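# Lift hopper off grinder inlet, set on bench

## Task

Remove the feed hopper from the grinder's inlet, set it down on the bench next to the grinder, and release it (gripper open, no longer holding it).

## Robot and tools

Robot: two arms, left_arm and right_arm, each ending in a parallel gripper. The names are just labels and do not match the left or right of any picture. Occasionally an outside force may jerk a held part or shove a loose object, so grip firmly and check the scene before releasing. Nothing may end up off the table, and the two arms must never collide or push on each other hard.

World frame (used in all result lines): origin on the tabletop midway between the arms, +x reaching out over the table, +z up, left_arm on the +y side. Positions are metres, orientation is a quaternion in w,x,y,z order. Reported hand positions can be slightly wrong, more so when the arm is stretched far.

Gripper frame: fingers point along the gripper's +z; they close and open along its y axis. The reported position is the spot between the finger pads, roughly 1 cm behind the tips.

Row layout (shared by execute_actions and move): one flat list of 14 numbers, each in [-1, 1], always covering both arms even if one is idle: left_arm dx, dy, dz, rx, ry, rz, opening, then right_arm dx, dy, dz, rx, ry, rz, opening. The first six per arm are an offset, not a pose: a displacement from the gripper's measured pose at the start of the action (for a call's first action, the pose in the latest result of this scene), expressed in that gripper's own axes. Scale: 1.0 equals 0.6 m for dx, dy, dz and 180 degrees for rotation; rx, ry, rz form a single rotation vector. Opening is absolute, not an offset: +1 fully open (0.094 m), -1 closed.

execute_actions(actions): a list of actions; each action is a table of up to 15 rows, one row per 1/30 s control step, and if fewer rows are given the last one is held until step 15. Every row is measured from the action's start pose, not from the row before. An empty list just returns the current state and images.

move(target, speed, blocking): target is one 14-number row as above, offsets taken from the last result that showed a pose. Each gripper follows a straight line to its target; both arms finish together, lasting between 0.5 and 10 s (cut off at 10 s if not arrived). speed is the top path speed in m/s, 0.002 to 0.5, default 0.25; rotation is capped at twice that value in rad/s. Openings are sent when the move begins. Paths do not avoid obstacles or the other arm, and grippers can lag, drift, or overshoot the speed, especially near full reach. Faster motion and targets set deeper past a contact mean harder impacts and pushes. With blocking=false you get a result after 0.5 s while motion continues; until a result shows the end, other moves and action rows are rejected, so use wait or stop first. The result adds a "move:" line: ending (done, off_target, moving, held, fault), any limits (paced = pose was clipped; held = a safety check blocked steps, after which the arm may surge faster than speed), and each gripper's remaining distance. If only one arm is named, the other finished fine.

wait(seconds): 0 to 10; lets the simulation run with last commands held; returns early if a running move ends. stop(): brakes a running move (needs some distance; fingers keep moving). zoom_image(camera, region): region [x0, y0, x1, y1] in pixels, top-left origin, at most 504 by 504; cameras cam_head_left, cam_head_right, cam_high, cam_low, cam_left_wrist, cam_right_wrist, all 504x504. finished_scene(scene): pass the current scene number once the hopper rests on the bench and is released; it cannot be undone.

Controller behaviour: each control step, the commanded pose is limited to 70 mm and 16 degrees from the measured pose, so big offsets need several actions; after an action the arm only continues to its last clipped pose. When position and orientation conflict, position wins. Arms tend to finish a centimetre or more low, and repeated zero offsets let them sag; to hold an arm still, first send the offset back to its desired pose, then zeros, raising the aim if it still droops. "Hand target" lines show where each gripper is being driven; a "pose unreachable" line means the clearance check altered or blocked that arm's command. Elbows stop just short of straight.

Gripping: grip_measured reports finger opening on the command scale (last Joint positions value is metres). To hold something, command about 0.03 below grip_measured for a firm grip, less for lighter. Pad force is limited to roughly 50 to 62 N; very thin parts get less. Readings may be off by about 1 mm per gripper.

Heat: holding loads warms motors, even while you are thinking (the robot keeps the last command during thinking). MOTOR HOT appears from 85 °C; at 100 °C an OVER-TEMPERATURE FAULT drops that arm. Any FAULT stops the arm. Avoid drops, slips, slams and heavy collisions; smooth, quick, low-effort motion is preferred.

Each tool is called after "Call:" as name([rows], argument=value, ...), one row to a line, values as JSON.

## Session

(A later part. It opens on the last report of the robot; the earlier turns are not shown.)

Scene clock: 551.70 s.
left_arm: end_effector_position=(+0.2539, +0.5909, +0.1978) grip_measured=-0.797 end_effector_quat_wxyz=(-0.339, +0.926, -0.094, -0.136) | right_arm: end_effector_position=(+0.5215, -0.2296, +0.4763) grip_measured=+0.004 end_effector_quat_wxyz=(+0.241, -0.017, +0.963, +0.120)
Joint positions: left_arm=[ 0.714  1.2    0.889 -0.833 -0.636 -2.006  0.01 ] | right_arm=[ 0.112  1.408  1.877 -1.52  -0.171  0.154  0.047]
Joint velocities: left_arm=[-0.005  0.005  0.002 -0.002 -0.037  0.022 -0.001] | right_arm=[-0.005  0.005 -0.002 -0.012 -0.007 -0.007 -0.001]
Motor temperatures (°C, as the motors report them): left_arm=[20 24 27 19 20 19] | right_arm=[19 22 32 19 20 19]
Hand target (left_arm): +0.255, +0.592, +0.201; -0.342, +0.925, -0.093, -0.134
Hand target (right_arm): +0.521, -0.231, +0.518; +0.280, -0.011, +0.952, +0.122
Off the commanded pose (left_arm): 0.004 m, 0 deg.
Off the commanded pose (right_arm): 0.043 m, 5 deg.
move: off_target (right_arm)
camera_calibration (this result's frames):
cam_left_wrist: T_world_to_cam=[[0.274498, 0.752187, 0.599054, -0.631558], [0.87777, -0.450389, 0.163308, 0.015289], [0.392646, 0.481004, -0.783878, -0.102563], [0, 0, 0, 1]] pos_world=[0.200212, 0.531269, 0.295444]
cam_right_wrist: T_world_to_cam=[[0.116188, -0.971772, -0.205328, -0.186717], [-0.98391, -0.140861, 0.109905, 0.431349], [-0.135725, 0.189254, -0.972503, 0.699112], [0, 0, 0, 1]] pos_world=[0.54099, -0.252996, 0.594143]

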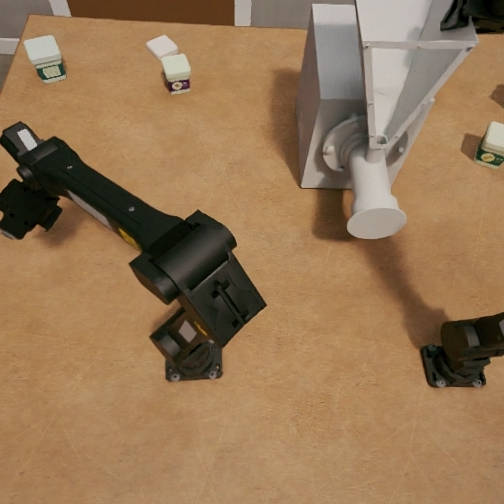

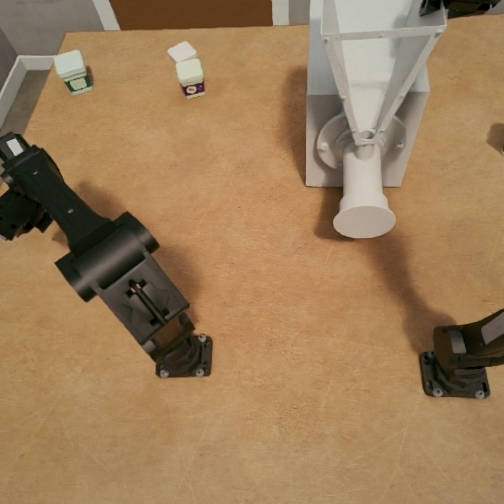

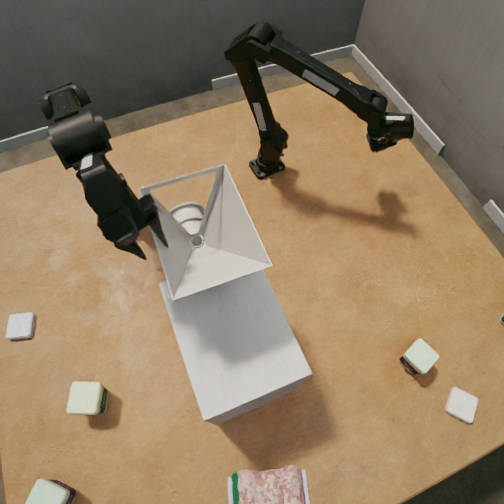

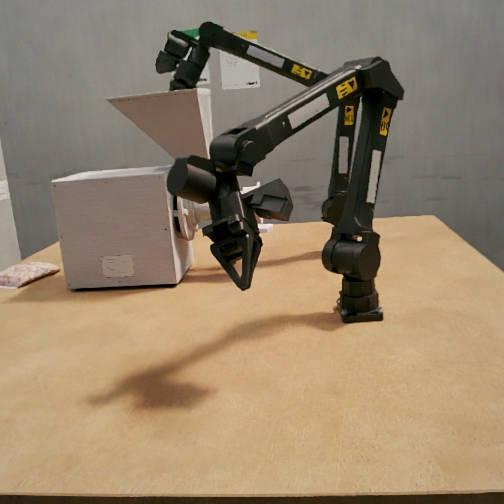

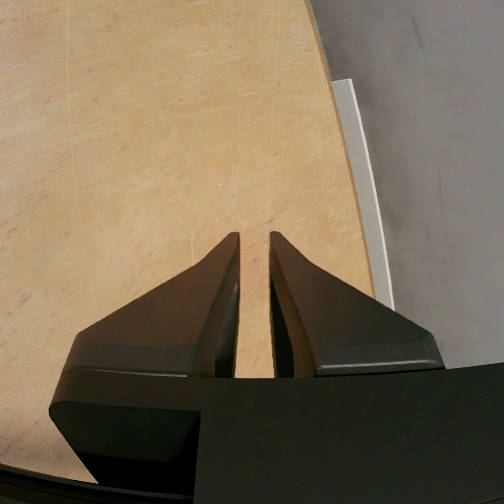

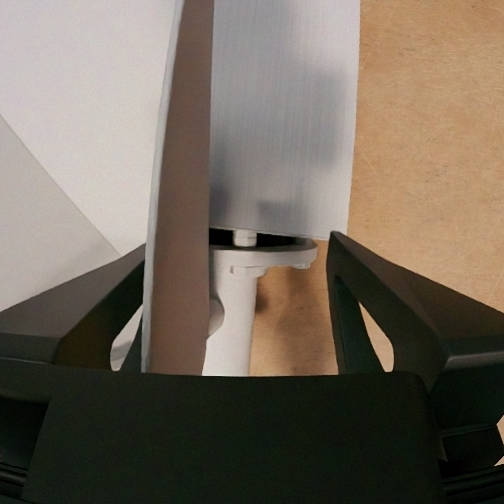

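Call:
zoom_image(camera="cam_head_left", region=[380, 0, 504, 90])

Call:
zoom_image(camera="cam_high", region=[90, 170, 210, 290])

Call:
zoom_image(camera="cam_right_wrist", region=[100, 150, 400, 400])

Region (380, 0, 504, 90) of cam_head_left's 504x504 image, scaled by 4.065, with more detail than that image has; it fills the top 366 rows of this view, and the rest is white.

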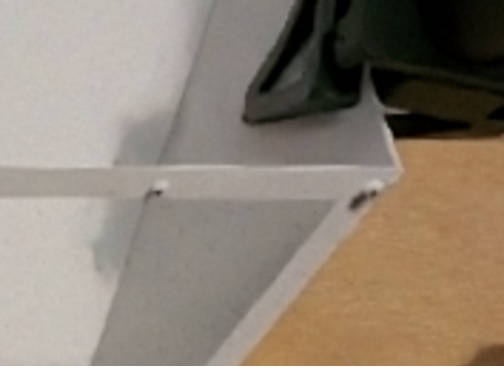

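Region (90, 170, 210, 290) of cam_high's 504x504 image, scaled by 4.200, with more detail than that image has.

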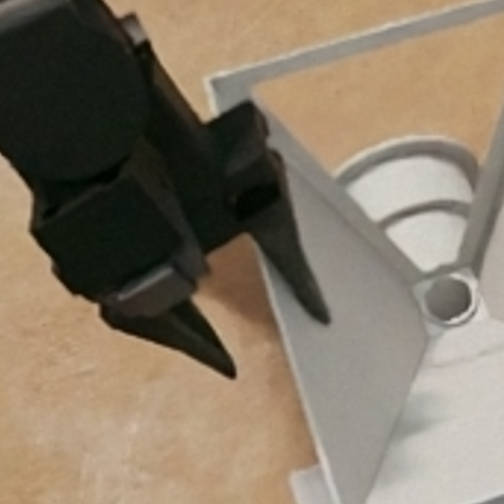

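Region (100, 150, 400, 400) of cam_right_wrist's 504x504 image, scaled by 1.680, with more detail than that image has.

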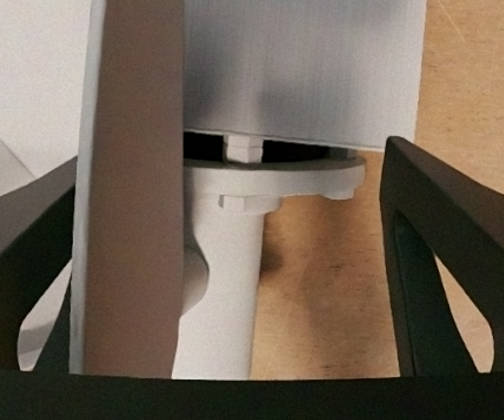

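Call:
execute_actions([
  [[0,0,0,0,0,0,1, 0,0,0,0,0,0,1]],
  [[0,0,0,0,0,0,1, 0,0,-0.01,0,0,0,1]],
  [[0,0,0,0,0,0,1, 0,0,-0.08,0,-0.01,0,1]],
  [[0,0,0,0,0,0,1, 0,0,-0.08,0,-0.01,0,1]],
])

Scene clock: 673.70 s.
left_arm: end_effector_position=(+0.2479, +0.5848, +0.1857) grip_measured=+1.000 end_effector_quat_wxyz=(-0.330, +0.928, -0.098, -0.144) | right_arm: end_effector_position=(+0.4735, -0.2437, +0.5221) grip_measured=+1.000 end_effector_quat_wxyz=(+0.233, -0.011, +0.965, +0.118)
Joint positions: left_arm=[ 0.714  1.2    0.862 -0.833 -0.636 -2.006  0.094] | right_arm=[ 0.095  1.364  1.979 -1.686 -0.176  0.147  0.094]
Joint velocities: left_arm=[-0.015 -0.015 -0.007 -0.012 -0.037  0.007  0.   ] | right_arm=[ 0.005 -0.005  0.012  0.007  0.007  0.022  0.   ]
Motor temperatures (°C, as the motors report them): left_arm=[20 23 27 19 20 19] | right_arm=[19 22 41 19 20 19]
Hand target (left_arm): +0.249, +0.586, +0.189; -0.332, +0.927, -0.097, -0.142
Hand target (right_arm): +0.473, -0.248, +0.538; +0.249, -0.012, +0.961, +0.119
Off the commanded pose (left_arm): 0.004 m, 0 deg.
Off the commanded pose (right_arm): 0.017 m, 2 deg.
camera_calibration (this result's frames):
cam_left_wrist: T_world_to_cam=[[0.285713, 0.763536, 0.57912, -0.623783], [0.880802, -0.44732, 0.155216, 0.018765], [0.377565, 0.465743, -0.80033, -0.0910378], [0, 0, 0, 1]] pos_world=[0.196067, 0.527075, 0.285472]
cam_right_wrist: T_world_to_cam=[[0.10359, -0.9731, -0.205779, -0.179509], [-0.983111, -0.131558, 0.12722, 0.369961], [-0.15087, 0.189125, -0.970294, 0.745801], [0, 0, 0, 1]] pos_world=[0.494827, -0.267059, 0.639641]

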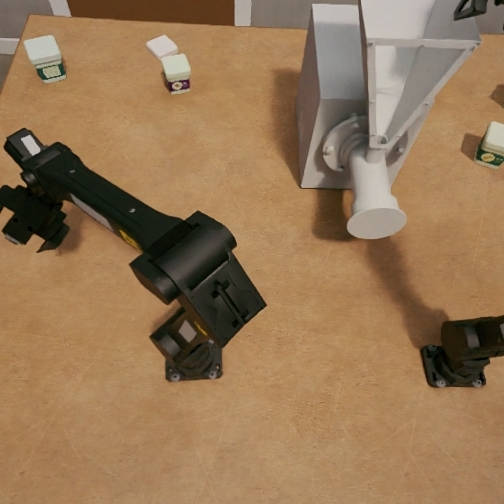

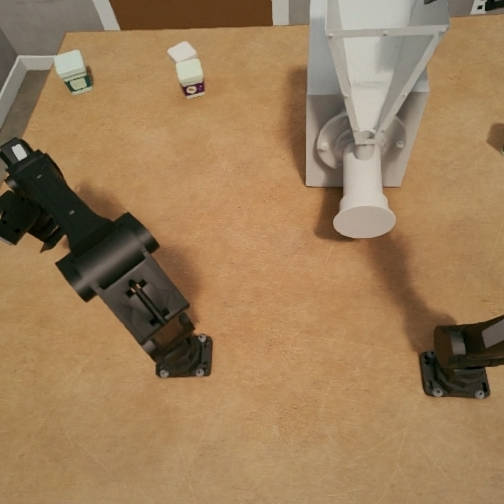

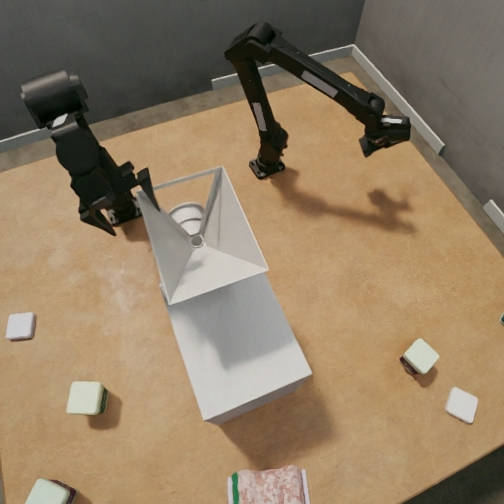

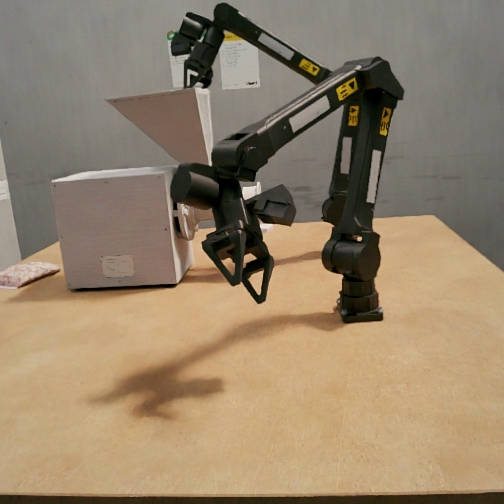

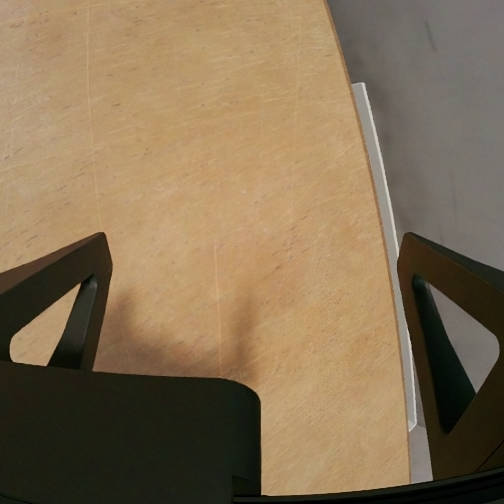

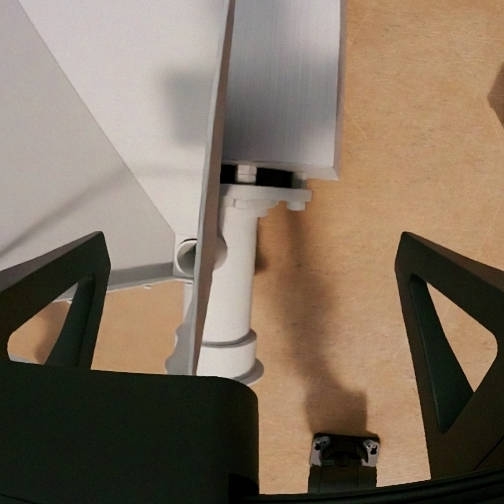

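Call:
zoom_image(camera="cam_high", region=[110, 140, 330, 360])

Call:
zoom_image(camera="cam_head_left", region=[260, 0, 504, 250])

Region (110, 140, 330, 360) of cam_high's 504x504 image, scaled by 2.291, with more detail than that image has.

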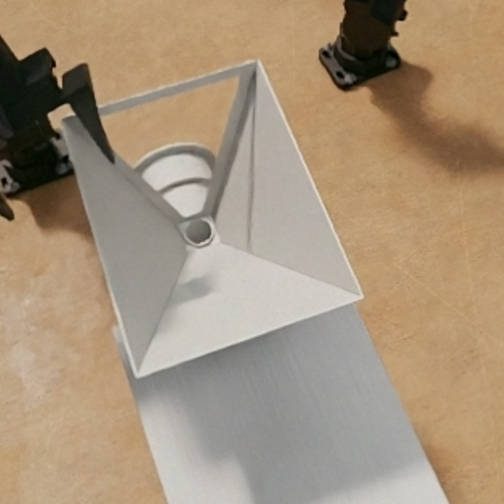

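Region (260, 0, 504, 250) of cam_head_left's 504x504 image, scaled by 2.016, with more detail than that image has; it fills the left 492 columns of this view, and the rest is white.

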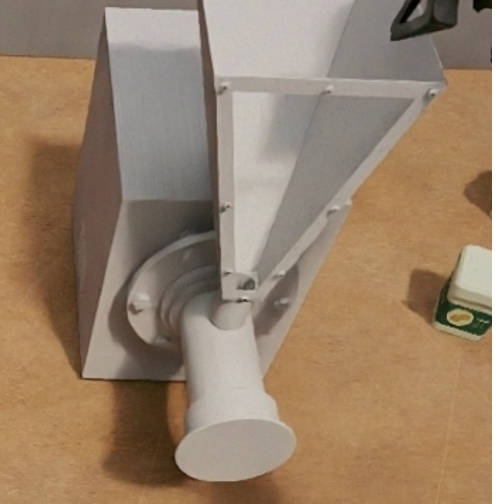

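Call:
move(target=[0.069,0.1717,-0.9187,-0.4144,-0.2341,-0.4324,1, 0.1862,-0.3085,-0.2158,0,0,0,1], speed=0.3)

Scene clock: 785.23 s.
left_arm: end_effector_position=(+0.3621, +0.1474, +0.5183) grip_measured=+1.000 end_effector_quat_wxyz=(+0.528, +0.639, -0.304, +0.468) | right_arm: end_effector_position=(+0.3323, -0.4503, +0.5412) grip_measured=+1.000 end_effector_quat_wxyz=(+0.350, +0.022, +0.935, +0.057)
Joint positions: left_arm=[ 0.204  1.073  1.329 -1.699  1.568 -2.099  0.094] | right_arm=[-0.688  1.043  1.726 -1.698 -0.491 -0.467  0.094]
Joint velocities: left_arm=[ 0.005 -0.015 -0.017 -0.012 -0.066 -0.007  0.   ] | right_arm=[-0.015  0.015 -0.012  0.017  0.081  0.037  0.   ]
Motor temperatures (°C, as the motors report them): left_arm=[20 23 28 19 20 19] | right_arm=[19 22 37 19 19 19]
Hand target (left_arm): +0.365, +0.151, +0.520; +0.531, +0.642, -0.296, +0.467
Hand target (right_arm): +0.329, -0.450, +0.541; +0.349, +0.022, +0.935, +0.055
Off the commanded pose (left_arm): 0.008 m, 151 deg; orientation clipped at the last step of the last action.
Off the commanded pose (right_arm): 0.002 m, 16 deg.
joint sent to its limit (left arm) — the command would take joint 4 (wrist pitch) past its lower limit, joint 5 (wrist yaw) past its upper limit and joint 6 (wrist roll) past its lower limit, so those joints were sent only as far as their limits.
joint sent to its limit (right arm) — the command would take joint 4 (wrist pitch) past its lower limit, so that joint was sent only as far as its limit.
move: off_target (left_arm, right_arm); limits=paced
camera_calibration (this result's frames):
cam_left_wrist: T_world_to_cam=[[0.887733, 0.256079, -0.382562, -0.15981], [0.139922, 0.641605, 0.754165, -0.531818], [0.43858, -0.723026, 0.533742, -0.202557], [0, 0, 0, 1]] pos_world=[0.305119, 0.235687, 0.448055]
cam_right_wrist: T_world_to_cam=[[0.0203557, -0.994913, -0.0986576, -0.402157], [-0.995022, -0.0105313, -0.0990969, 0.38249], [0.0975538, 0.100184, -0.990175, 0.670268], [0, 0, 0, 1]] pos_world=[0.323385, -0.463233, 0.661911]

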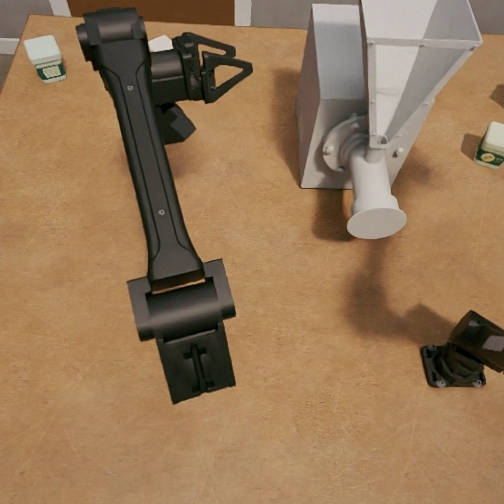

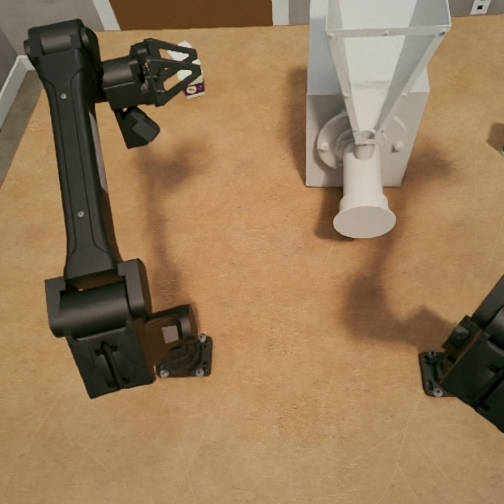

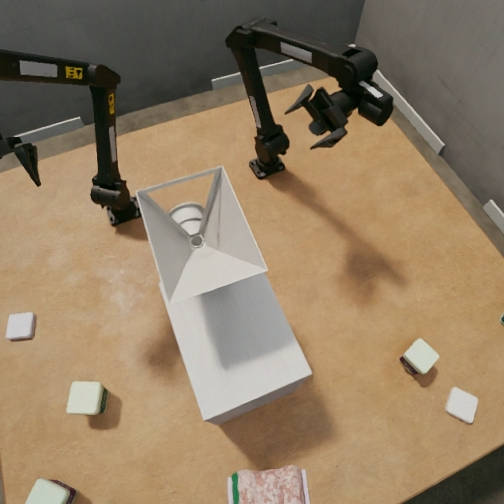

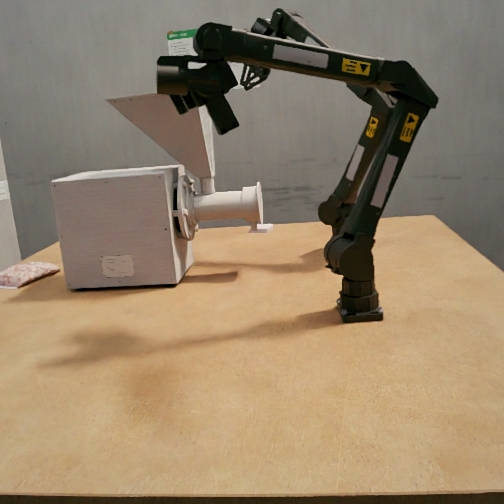

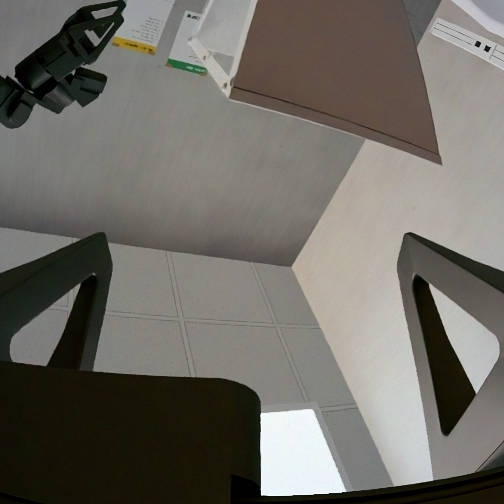

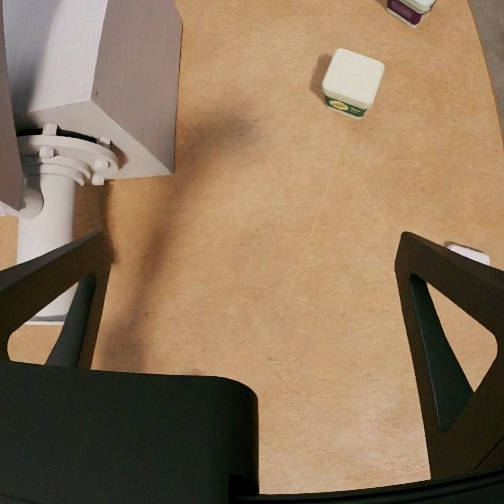

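Call:
move(target=[0,0,0,0.1717,-0.2943,0,1, 0,0,0,0,0,0,1], speed=0.3)

Scene clock: 841.87 s.
left_arm: end_effector_position=(+0.3648, +0.1536, +0.4935) grip_measured=+1.000 end_effector_quat_wxyz=(+0.160, +0.793, -0.492, +0.322) | right_arm: end_effector_position=(+0.3323, -0.4503, +0.5412) grip_measured=+1.000 end_effector_quat_wxyz=(+0.350, +0.022, +0.935, +0.057)
Joint positions: left_arm=[-0.013  1.073  1.604 -1.699  0.634 -2.099  0.094] | right_arm=[-0.688  1.043  1.726 -1.698 -0.491 -0.467  0.094]
Joint velocities: left_arm=[-0.015 -0.015 -0.007  0.002 -0.081  0.037  0.   ] | right_arm=[-0.005 -0.024 -0.002 -0.007 -0.095 -0.007  0.   ]
Motor temperatures (°C, as the motors report them): left_arm=[20 22 27 19 20 19] | right_arm=[19 22 34 19 19 19]
Hand target (left_arm): +0.360, +0.150, +0.516; +0.149, +0.784, -0.498, +0.340
Hand target (right_arm): +0.332, -0.450, +0.541; +0.350, +0.022, +0.935, +0.057
Off the commanded pose (left_arm): 0.026 m, 23 deg; orientation clipped at the last step of the last action.
Off the commanded pose (right_arm): 0.000 m, 0 deg.
joint sent to its limit (left arm) — the command would take joint 4 (wrist pitch) past its lower limit and joint 6 (wrist roll) past its lower limit, so those joints were sent only as far as their limits.
move: off_target (left_arm); limits=paced
camera_calibration (this result's frames):
cam_left_wrist: T_world_to_cam=[[0.886766, 0.45723, 0.0677223, -0.426041], [0.0408806, -0.223525, 0.97384, -0.456895], [0.460406, -0.860801, -0.216906, 0.197572], [0, 0, 0, 1]] pos_world=[0.305514, 0.262741, 0.51665]
cam_right_wrist: T_world_to_cam=[[0.0203557, -0.994913, -0.0986576, -0.402157], [-0.995022, -0.0105313, -0.0990969, 0.38249], [0.0975538, 0.100184, -0.990175, 0.670268], [0, 0, 0, 1]] pos_world=[0.323385, -0.463233, 0.661911]

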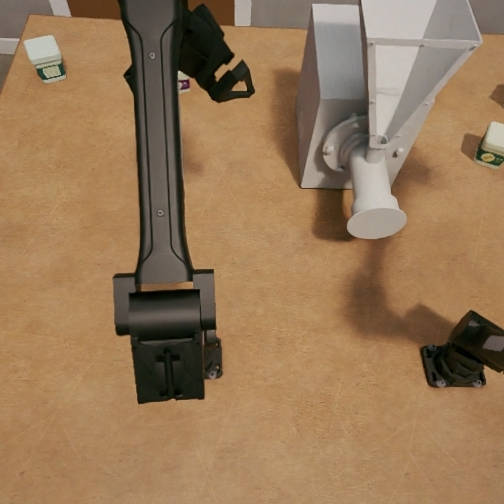

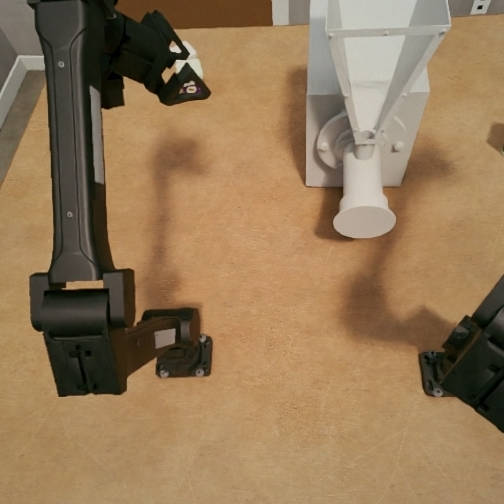

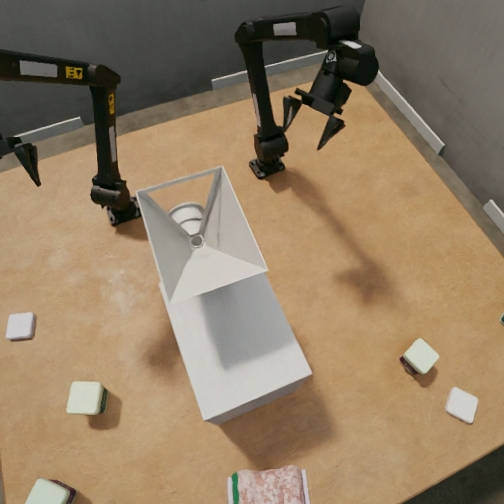

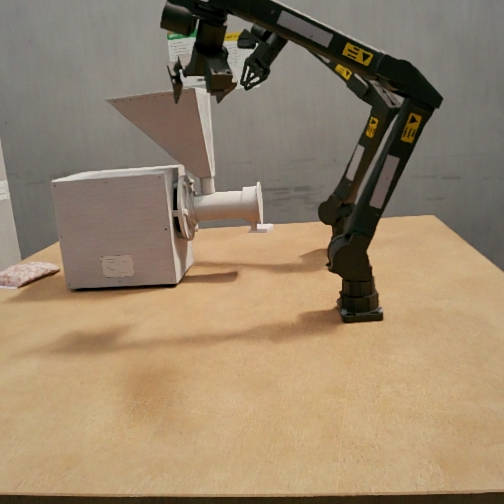

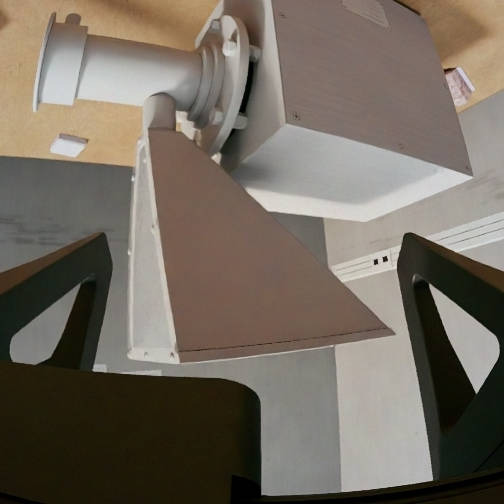

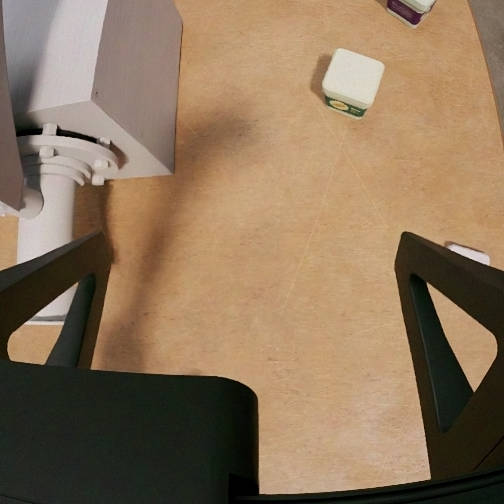

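Call:
move(target=[0,0,0,0,0,0.91,1, 0,0,0,0,0,0,1], speed=0.5)

Scene clock: 850.07 s.
left_arm: end_effector_position=(+0.3649, +0.1540, +0.4890) grip_measured=+1.000 end_effector_quat_wxyz=(+0.290, +0.368, +0.859, -0.207) | right_arm: end_effector_position=(+0.3323, -0.4503, +0.5412) grip_measured=+1.000 end_effector_quat_wxyz=(+0.350, +0.022, +0.935, +0.057)
Joint positions: left_arm=[-0.013  1.073  1.594 -1.699  0.631  0.745  0.094] | right_arm=[-0.688  1.043  1.726 -1.698 -0.491 -0.467  0.094]
Joint velocities: left_arm=[ 0.005 -0.005  0.002  0.012 -0.022  0.022  0.   ] | right_arm=[-0.005  0.005 -0.002 -0.002  0.066 -0.037  0.   ]
Motor temperatures (°C, as the motors report them): left_arm=[20 22 28 19 20 19] | right_arm=[19 22 34 19 19 19]
Hand target (left_arm): +0.365, +0.154, +0.494; +0.296, +0.376, +0.854, -0.204
Hand target (right_arm): +0.332, -0.450, +0.541; +0.350, +0.022, +0.935, +0.057
Off the commanded pose (left_arm): 0.005 m, 1 deg.
Off the commanded pose (right_arm): 0.000 m, 0 deg.
move: done
camera_calibration (this result's frames):
cam_left_wrist: T_world_to_cam=[[-0.756507, -0.639807, 0.135443, 0.309442], [-0.652834, 0.751089, -0.0983546, 0.174969], [-0.0388016, -0.162828, -0.985891, 0.647645], [0, 0, 0, 1]] pos_world=[0.37345, 0.172021, 0.613805]
cam_right_wrist: T_world_to_cam=[[0.0203557, -0.994913, -0.0986576, -0.402157], [-0.995022, -0.0105313, -0.0990969, 0.38249], [0.0975538, 0.100184, -0.990175, 0.670268], [0, 0, 0, 1]] pos_world=[0.323385, -0.463233, 0.661911]

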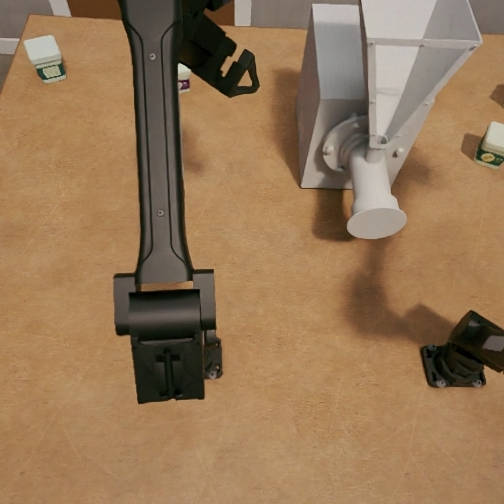

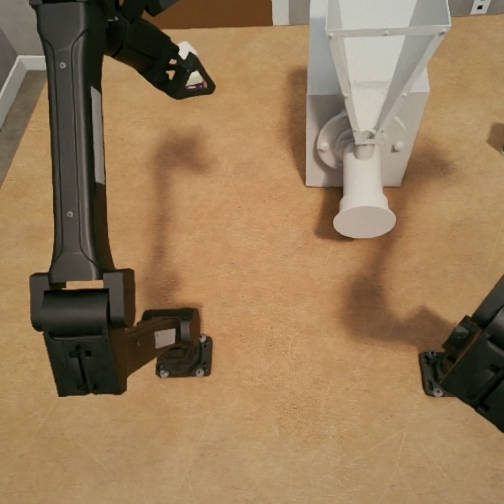

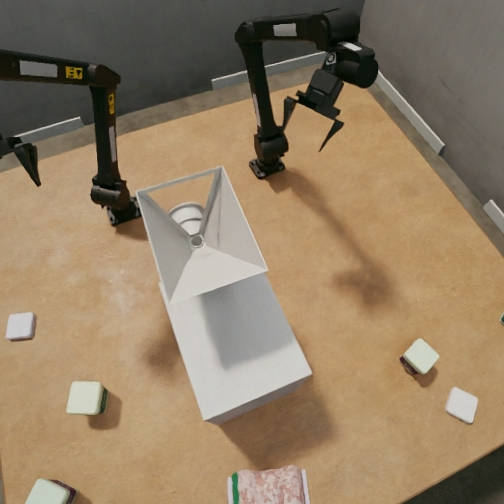

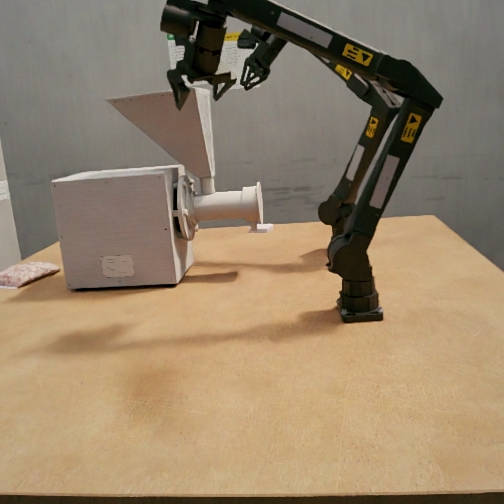

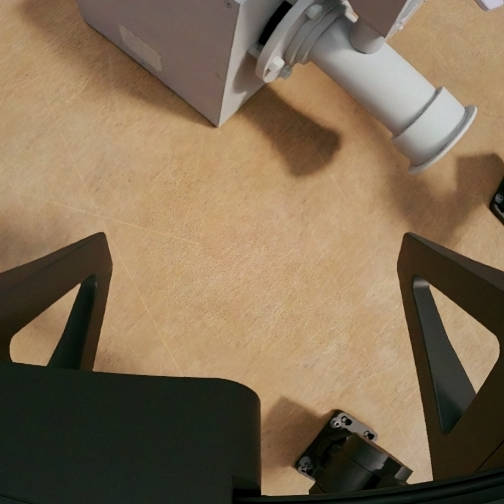

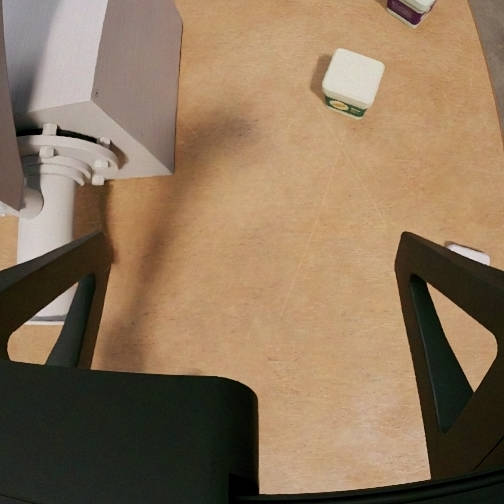

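Call:
move(target=[-0.3437,-0.2182,0.1825,0.1162,0.0393,0.2126,1, 0,0,0,0,0,0,1], speed=0.2)

Scene clock: 874.13 s.
left_arm: end_effector_position=(+0.4326, -0.0676, +0.5351) grip_measured=+1.000 end_effector_quat_wxyz=(+0.269, +0.621, +0.704, -0.214) | right_arm: end_effector_position=(+0.3323, -0.4503, +0.5412) grip_measured=+1.000 end_effector_quat_wxyz=(+0.350, +0.022, +0.935, +0.057)
Joint positions: left_arm=[-0.561  1.516  2.129 -1.705  0.536  0.828  0.094] | right_arm=[-0.688  1.043  1.726 -1.698 -0.491 -0.467  0.094]
Joint velocities: left_arm=[-0.015 -0.005 -0.017  0.007  0.007 -0.007  0.   ] | right_arm=[-0.005 -0.005  0.002 -0.002 -0.007  0.022  0.   ]
Motor temperatures (°C, as the motors report them): left_arm=[20 22 28 19 20 19] | right_arm=[19 21 34 19 19 19]
Hand target (left_arm): +0.415, -0.091, +0.559; +0.295, +0.657, +0.658, -0.222
Hand target (right_arm): +0.332, -0.450, +0.541; +0.350, +0.022, +0.935, +0.057
Off the commanded pose (left_arm): 0.041 m, 11 deg.
Off the commanded pose (right_arm): 0.000 m, 0 deg.
joint sent to its limit (left arm) — the command would take joint 4 (wrist pitch) past its lower limit, so that joint was sent only as far as its limit.
move: off_target (left_arm)
camera_calibration (this result's frames):
cam_left_wrist: T_world_to_cam=[[-0.990598, -0.131121, -0.039015, 0.441663], [-0.127538, 0.988326, -0.0833366, 0.170857], [0.0494867, -0.0775773, -0.995757, 0.632488], [0, 0, 0, 1]] pos_world=[0.428002, -0.0618847, 0.661275]
cam_right_wrist: T_world_to_cam=[[0.0203557, -0.994913, -0.0986576, -0.402157], [-0.995022, -0.0105313, -0.0990969, 0.38249], [0.0975538, 0.100184, -0.990175, 0.670268], [0, 0, 0, 1]] pos_world=[0.323385, -0.463233, 0.661911]

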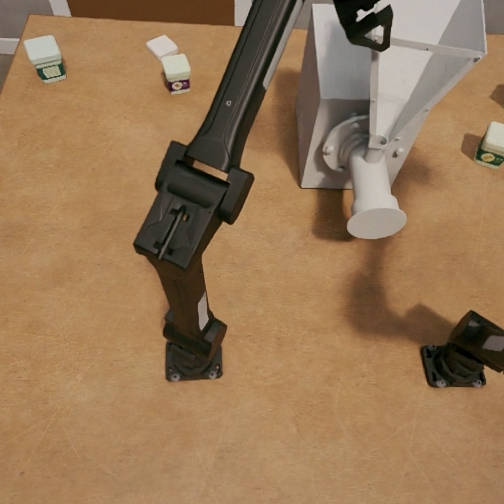

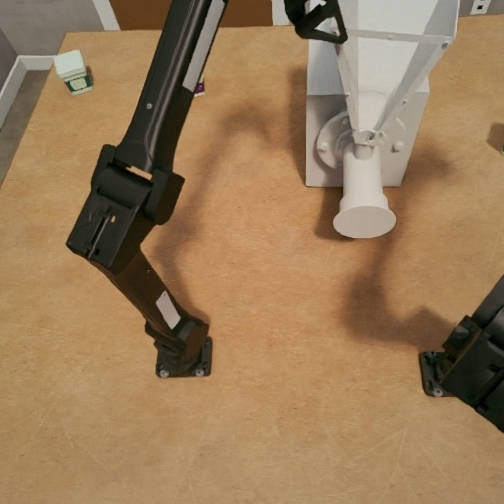

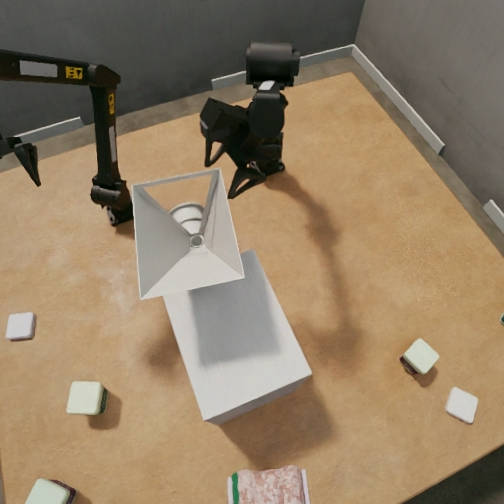

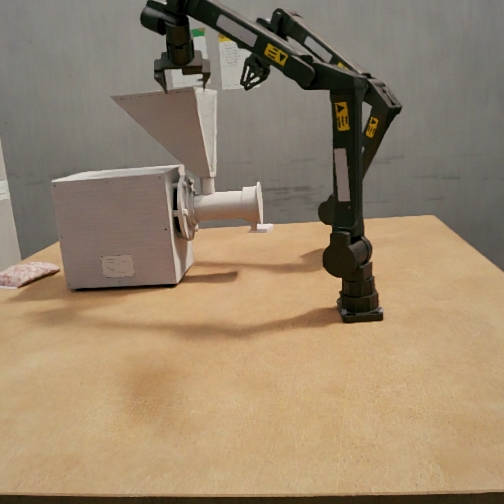

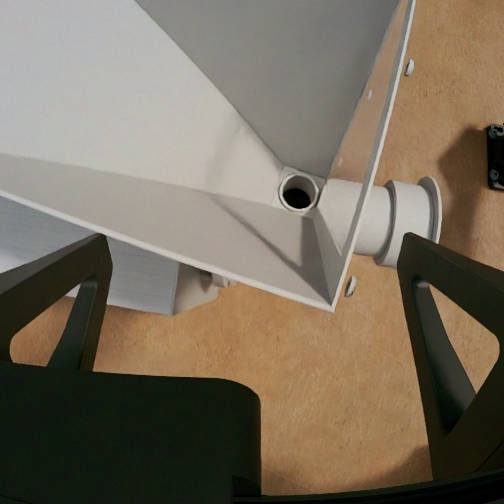

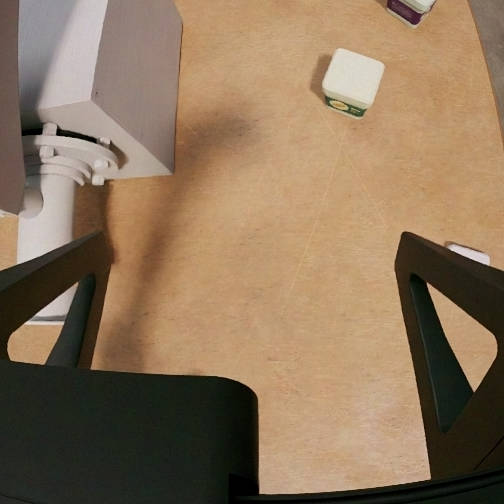

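Call:
zoom_image(camera="cam_high", region=[110, 140, 330, 360])

Call:
zoom_image(camera="cam_head_right", region=[260, 0, 504, 250])

Region (110, 140, 330, 360) of cam_high's 504x504 image, scaled by 2.291, with more detail than that image has.

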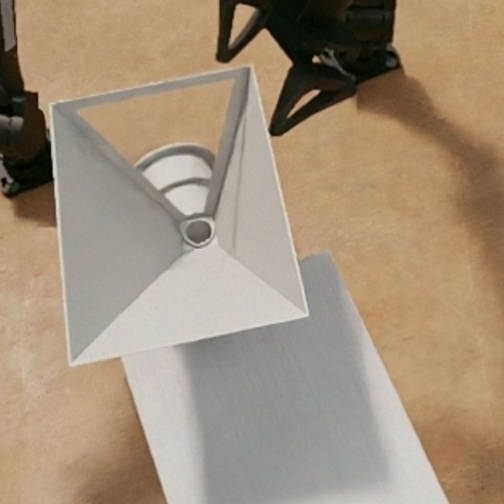

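Region (260, 0, 504, 250) of cam_head_right's 504x504 image, scaled by 2.016, with more detail than that image has; it fills the left 492 columns of this view, and the rest is white.

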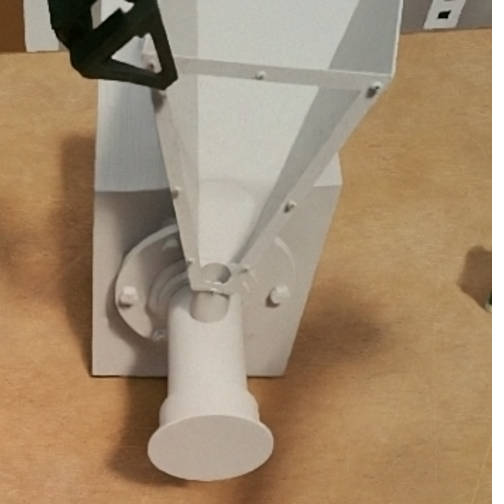

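Call:
execute_actions(actions=[])

Scene clock: 942.23 s.
left_arm: end_effector_position=(+0.4326, -0.0676, +0.5351) grip_measured=+1.000 end_effector_quat_wxyz=(+0.269, +0.621, +0.704, -0.214) | right_arm: end_effector_position=(+0.3323, -0.4503, +0.5412) grip_measured=+1.000 end_effector_quat_wxyz=(+0.350, +0.022, +0.935, +0.057)
Joint positions: left_arm=[-0.561  1.516  2.129 -1.705  0.536  0.828  0.094] | right_arm=[-0.688  1.043  1.726 -1.698 -0.491 -0.467  0.094]
Joint velocities: left_arm=[-0.015 -0.015  0.002 -0.017  0.007  0.007  0.   ] | right_arm=[-0.015  0.005 -0.002 -0.032 -0.037  0.037  0.   ]
Motor temperatures (°C, as the motors report them): left_arm=[21 23 31 19 23 19] | right_arm=[19 21 34 19 19 19]
Hand target (left_arm): +0.415, -0.091, +0.559; +0.295, +0.657, +0.658, -0.222
Hand target (right_arm): +0.332, -0.450, +0.541; +0.350, +0.022, +0.935, +0.057
Off the commanded pose (left_arm): 0.041 m, 11 deg.
Off the commanded pose (right_arm): 0.000 m, 0 deg.
camera_calibration (this result's frames):
cam_left_wrist: T_world_to_cam=[[-0.990598, -0.131121, -0.039015, 0.441663], [-0.127538, 0.988326, -0.0833366, 0.170857], [0.0494867, -0.0775773, -0.995757, 0.632488], [0, 0, 0, 1]] pos_world=[0.428002, -0.0618847, 0.661275]
cam_right_wrist: T_world_to_cam=[[0.0203557, -0.994913, -0.0986576, -0.402157], [-0.995022, -0.0105313, -0.0990969, 0.38249], [0.0975538, 0.100184, -0.990175, 0.670268], [0, 0, 0, 1]] pos_world=[0.323385, -0.463233, 0.661911]

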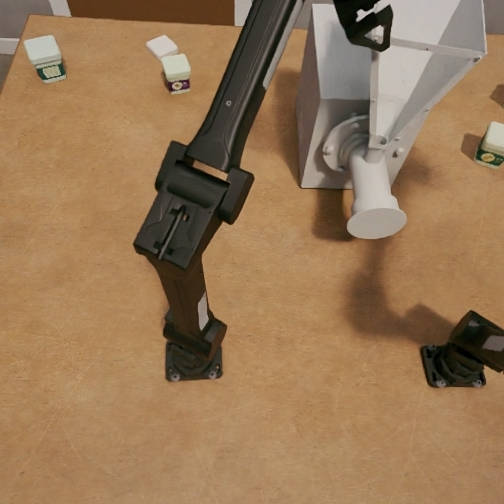

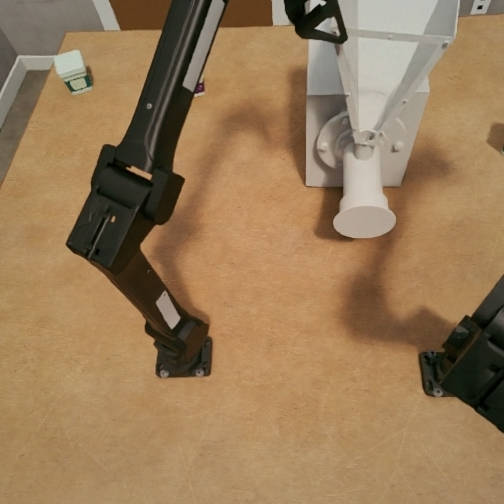

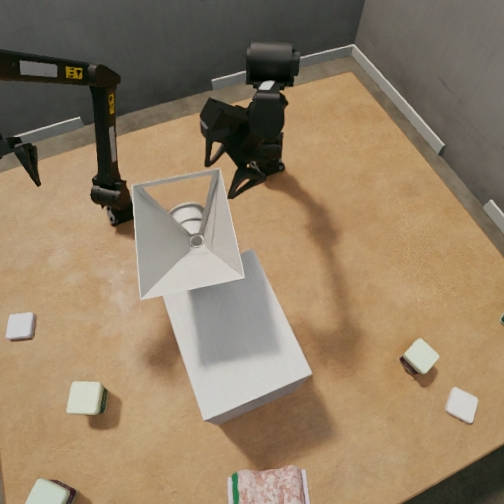

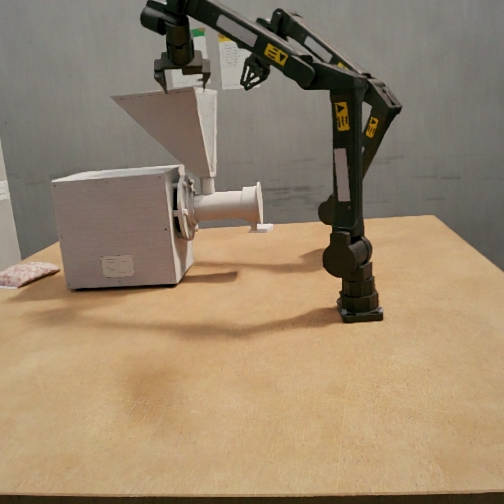

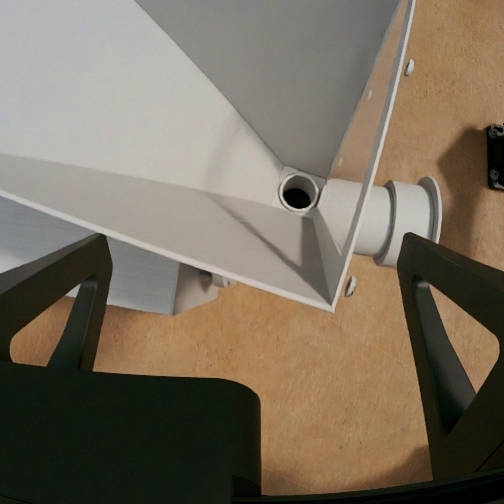

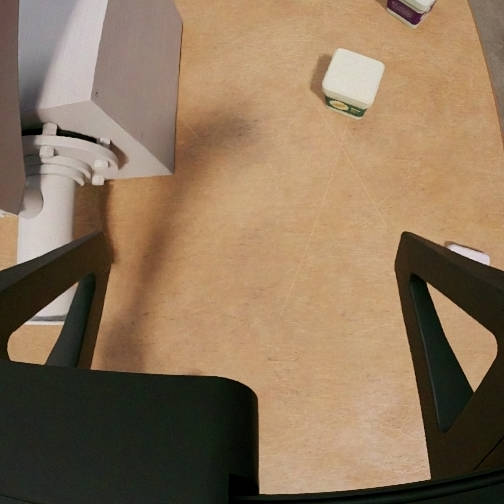

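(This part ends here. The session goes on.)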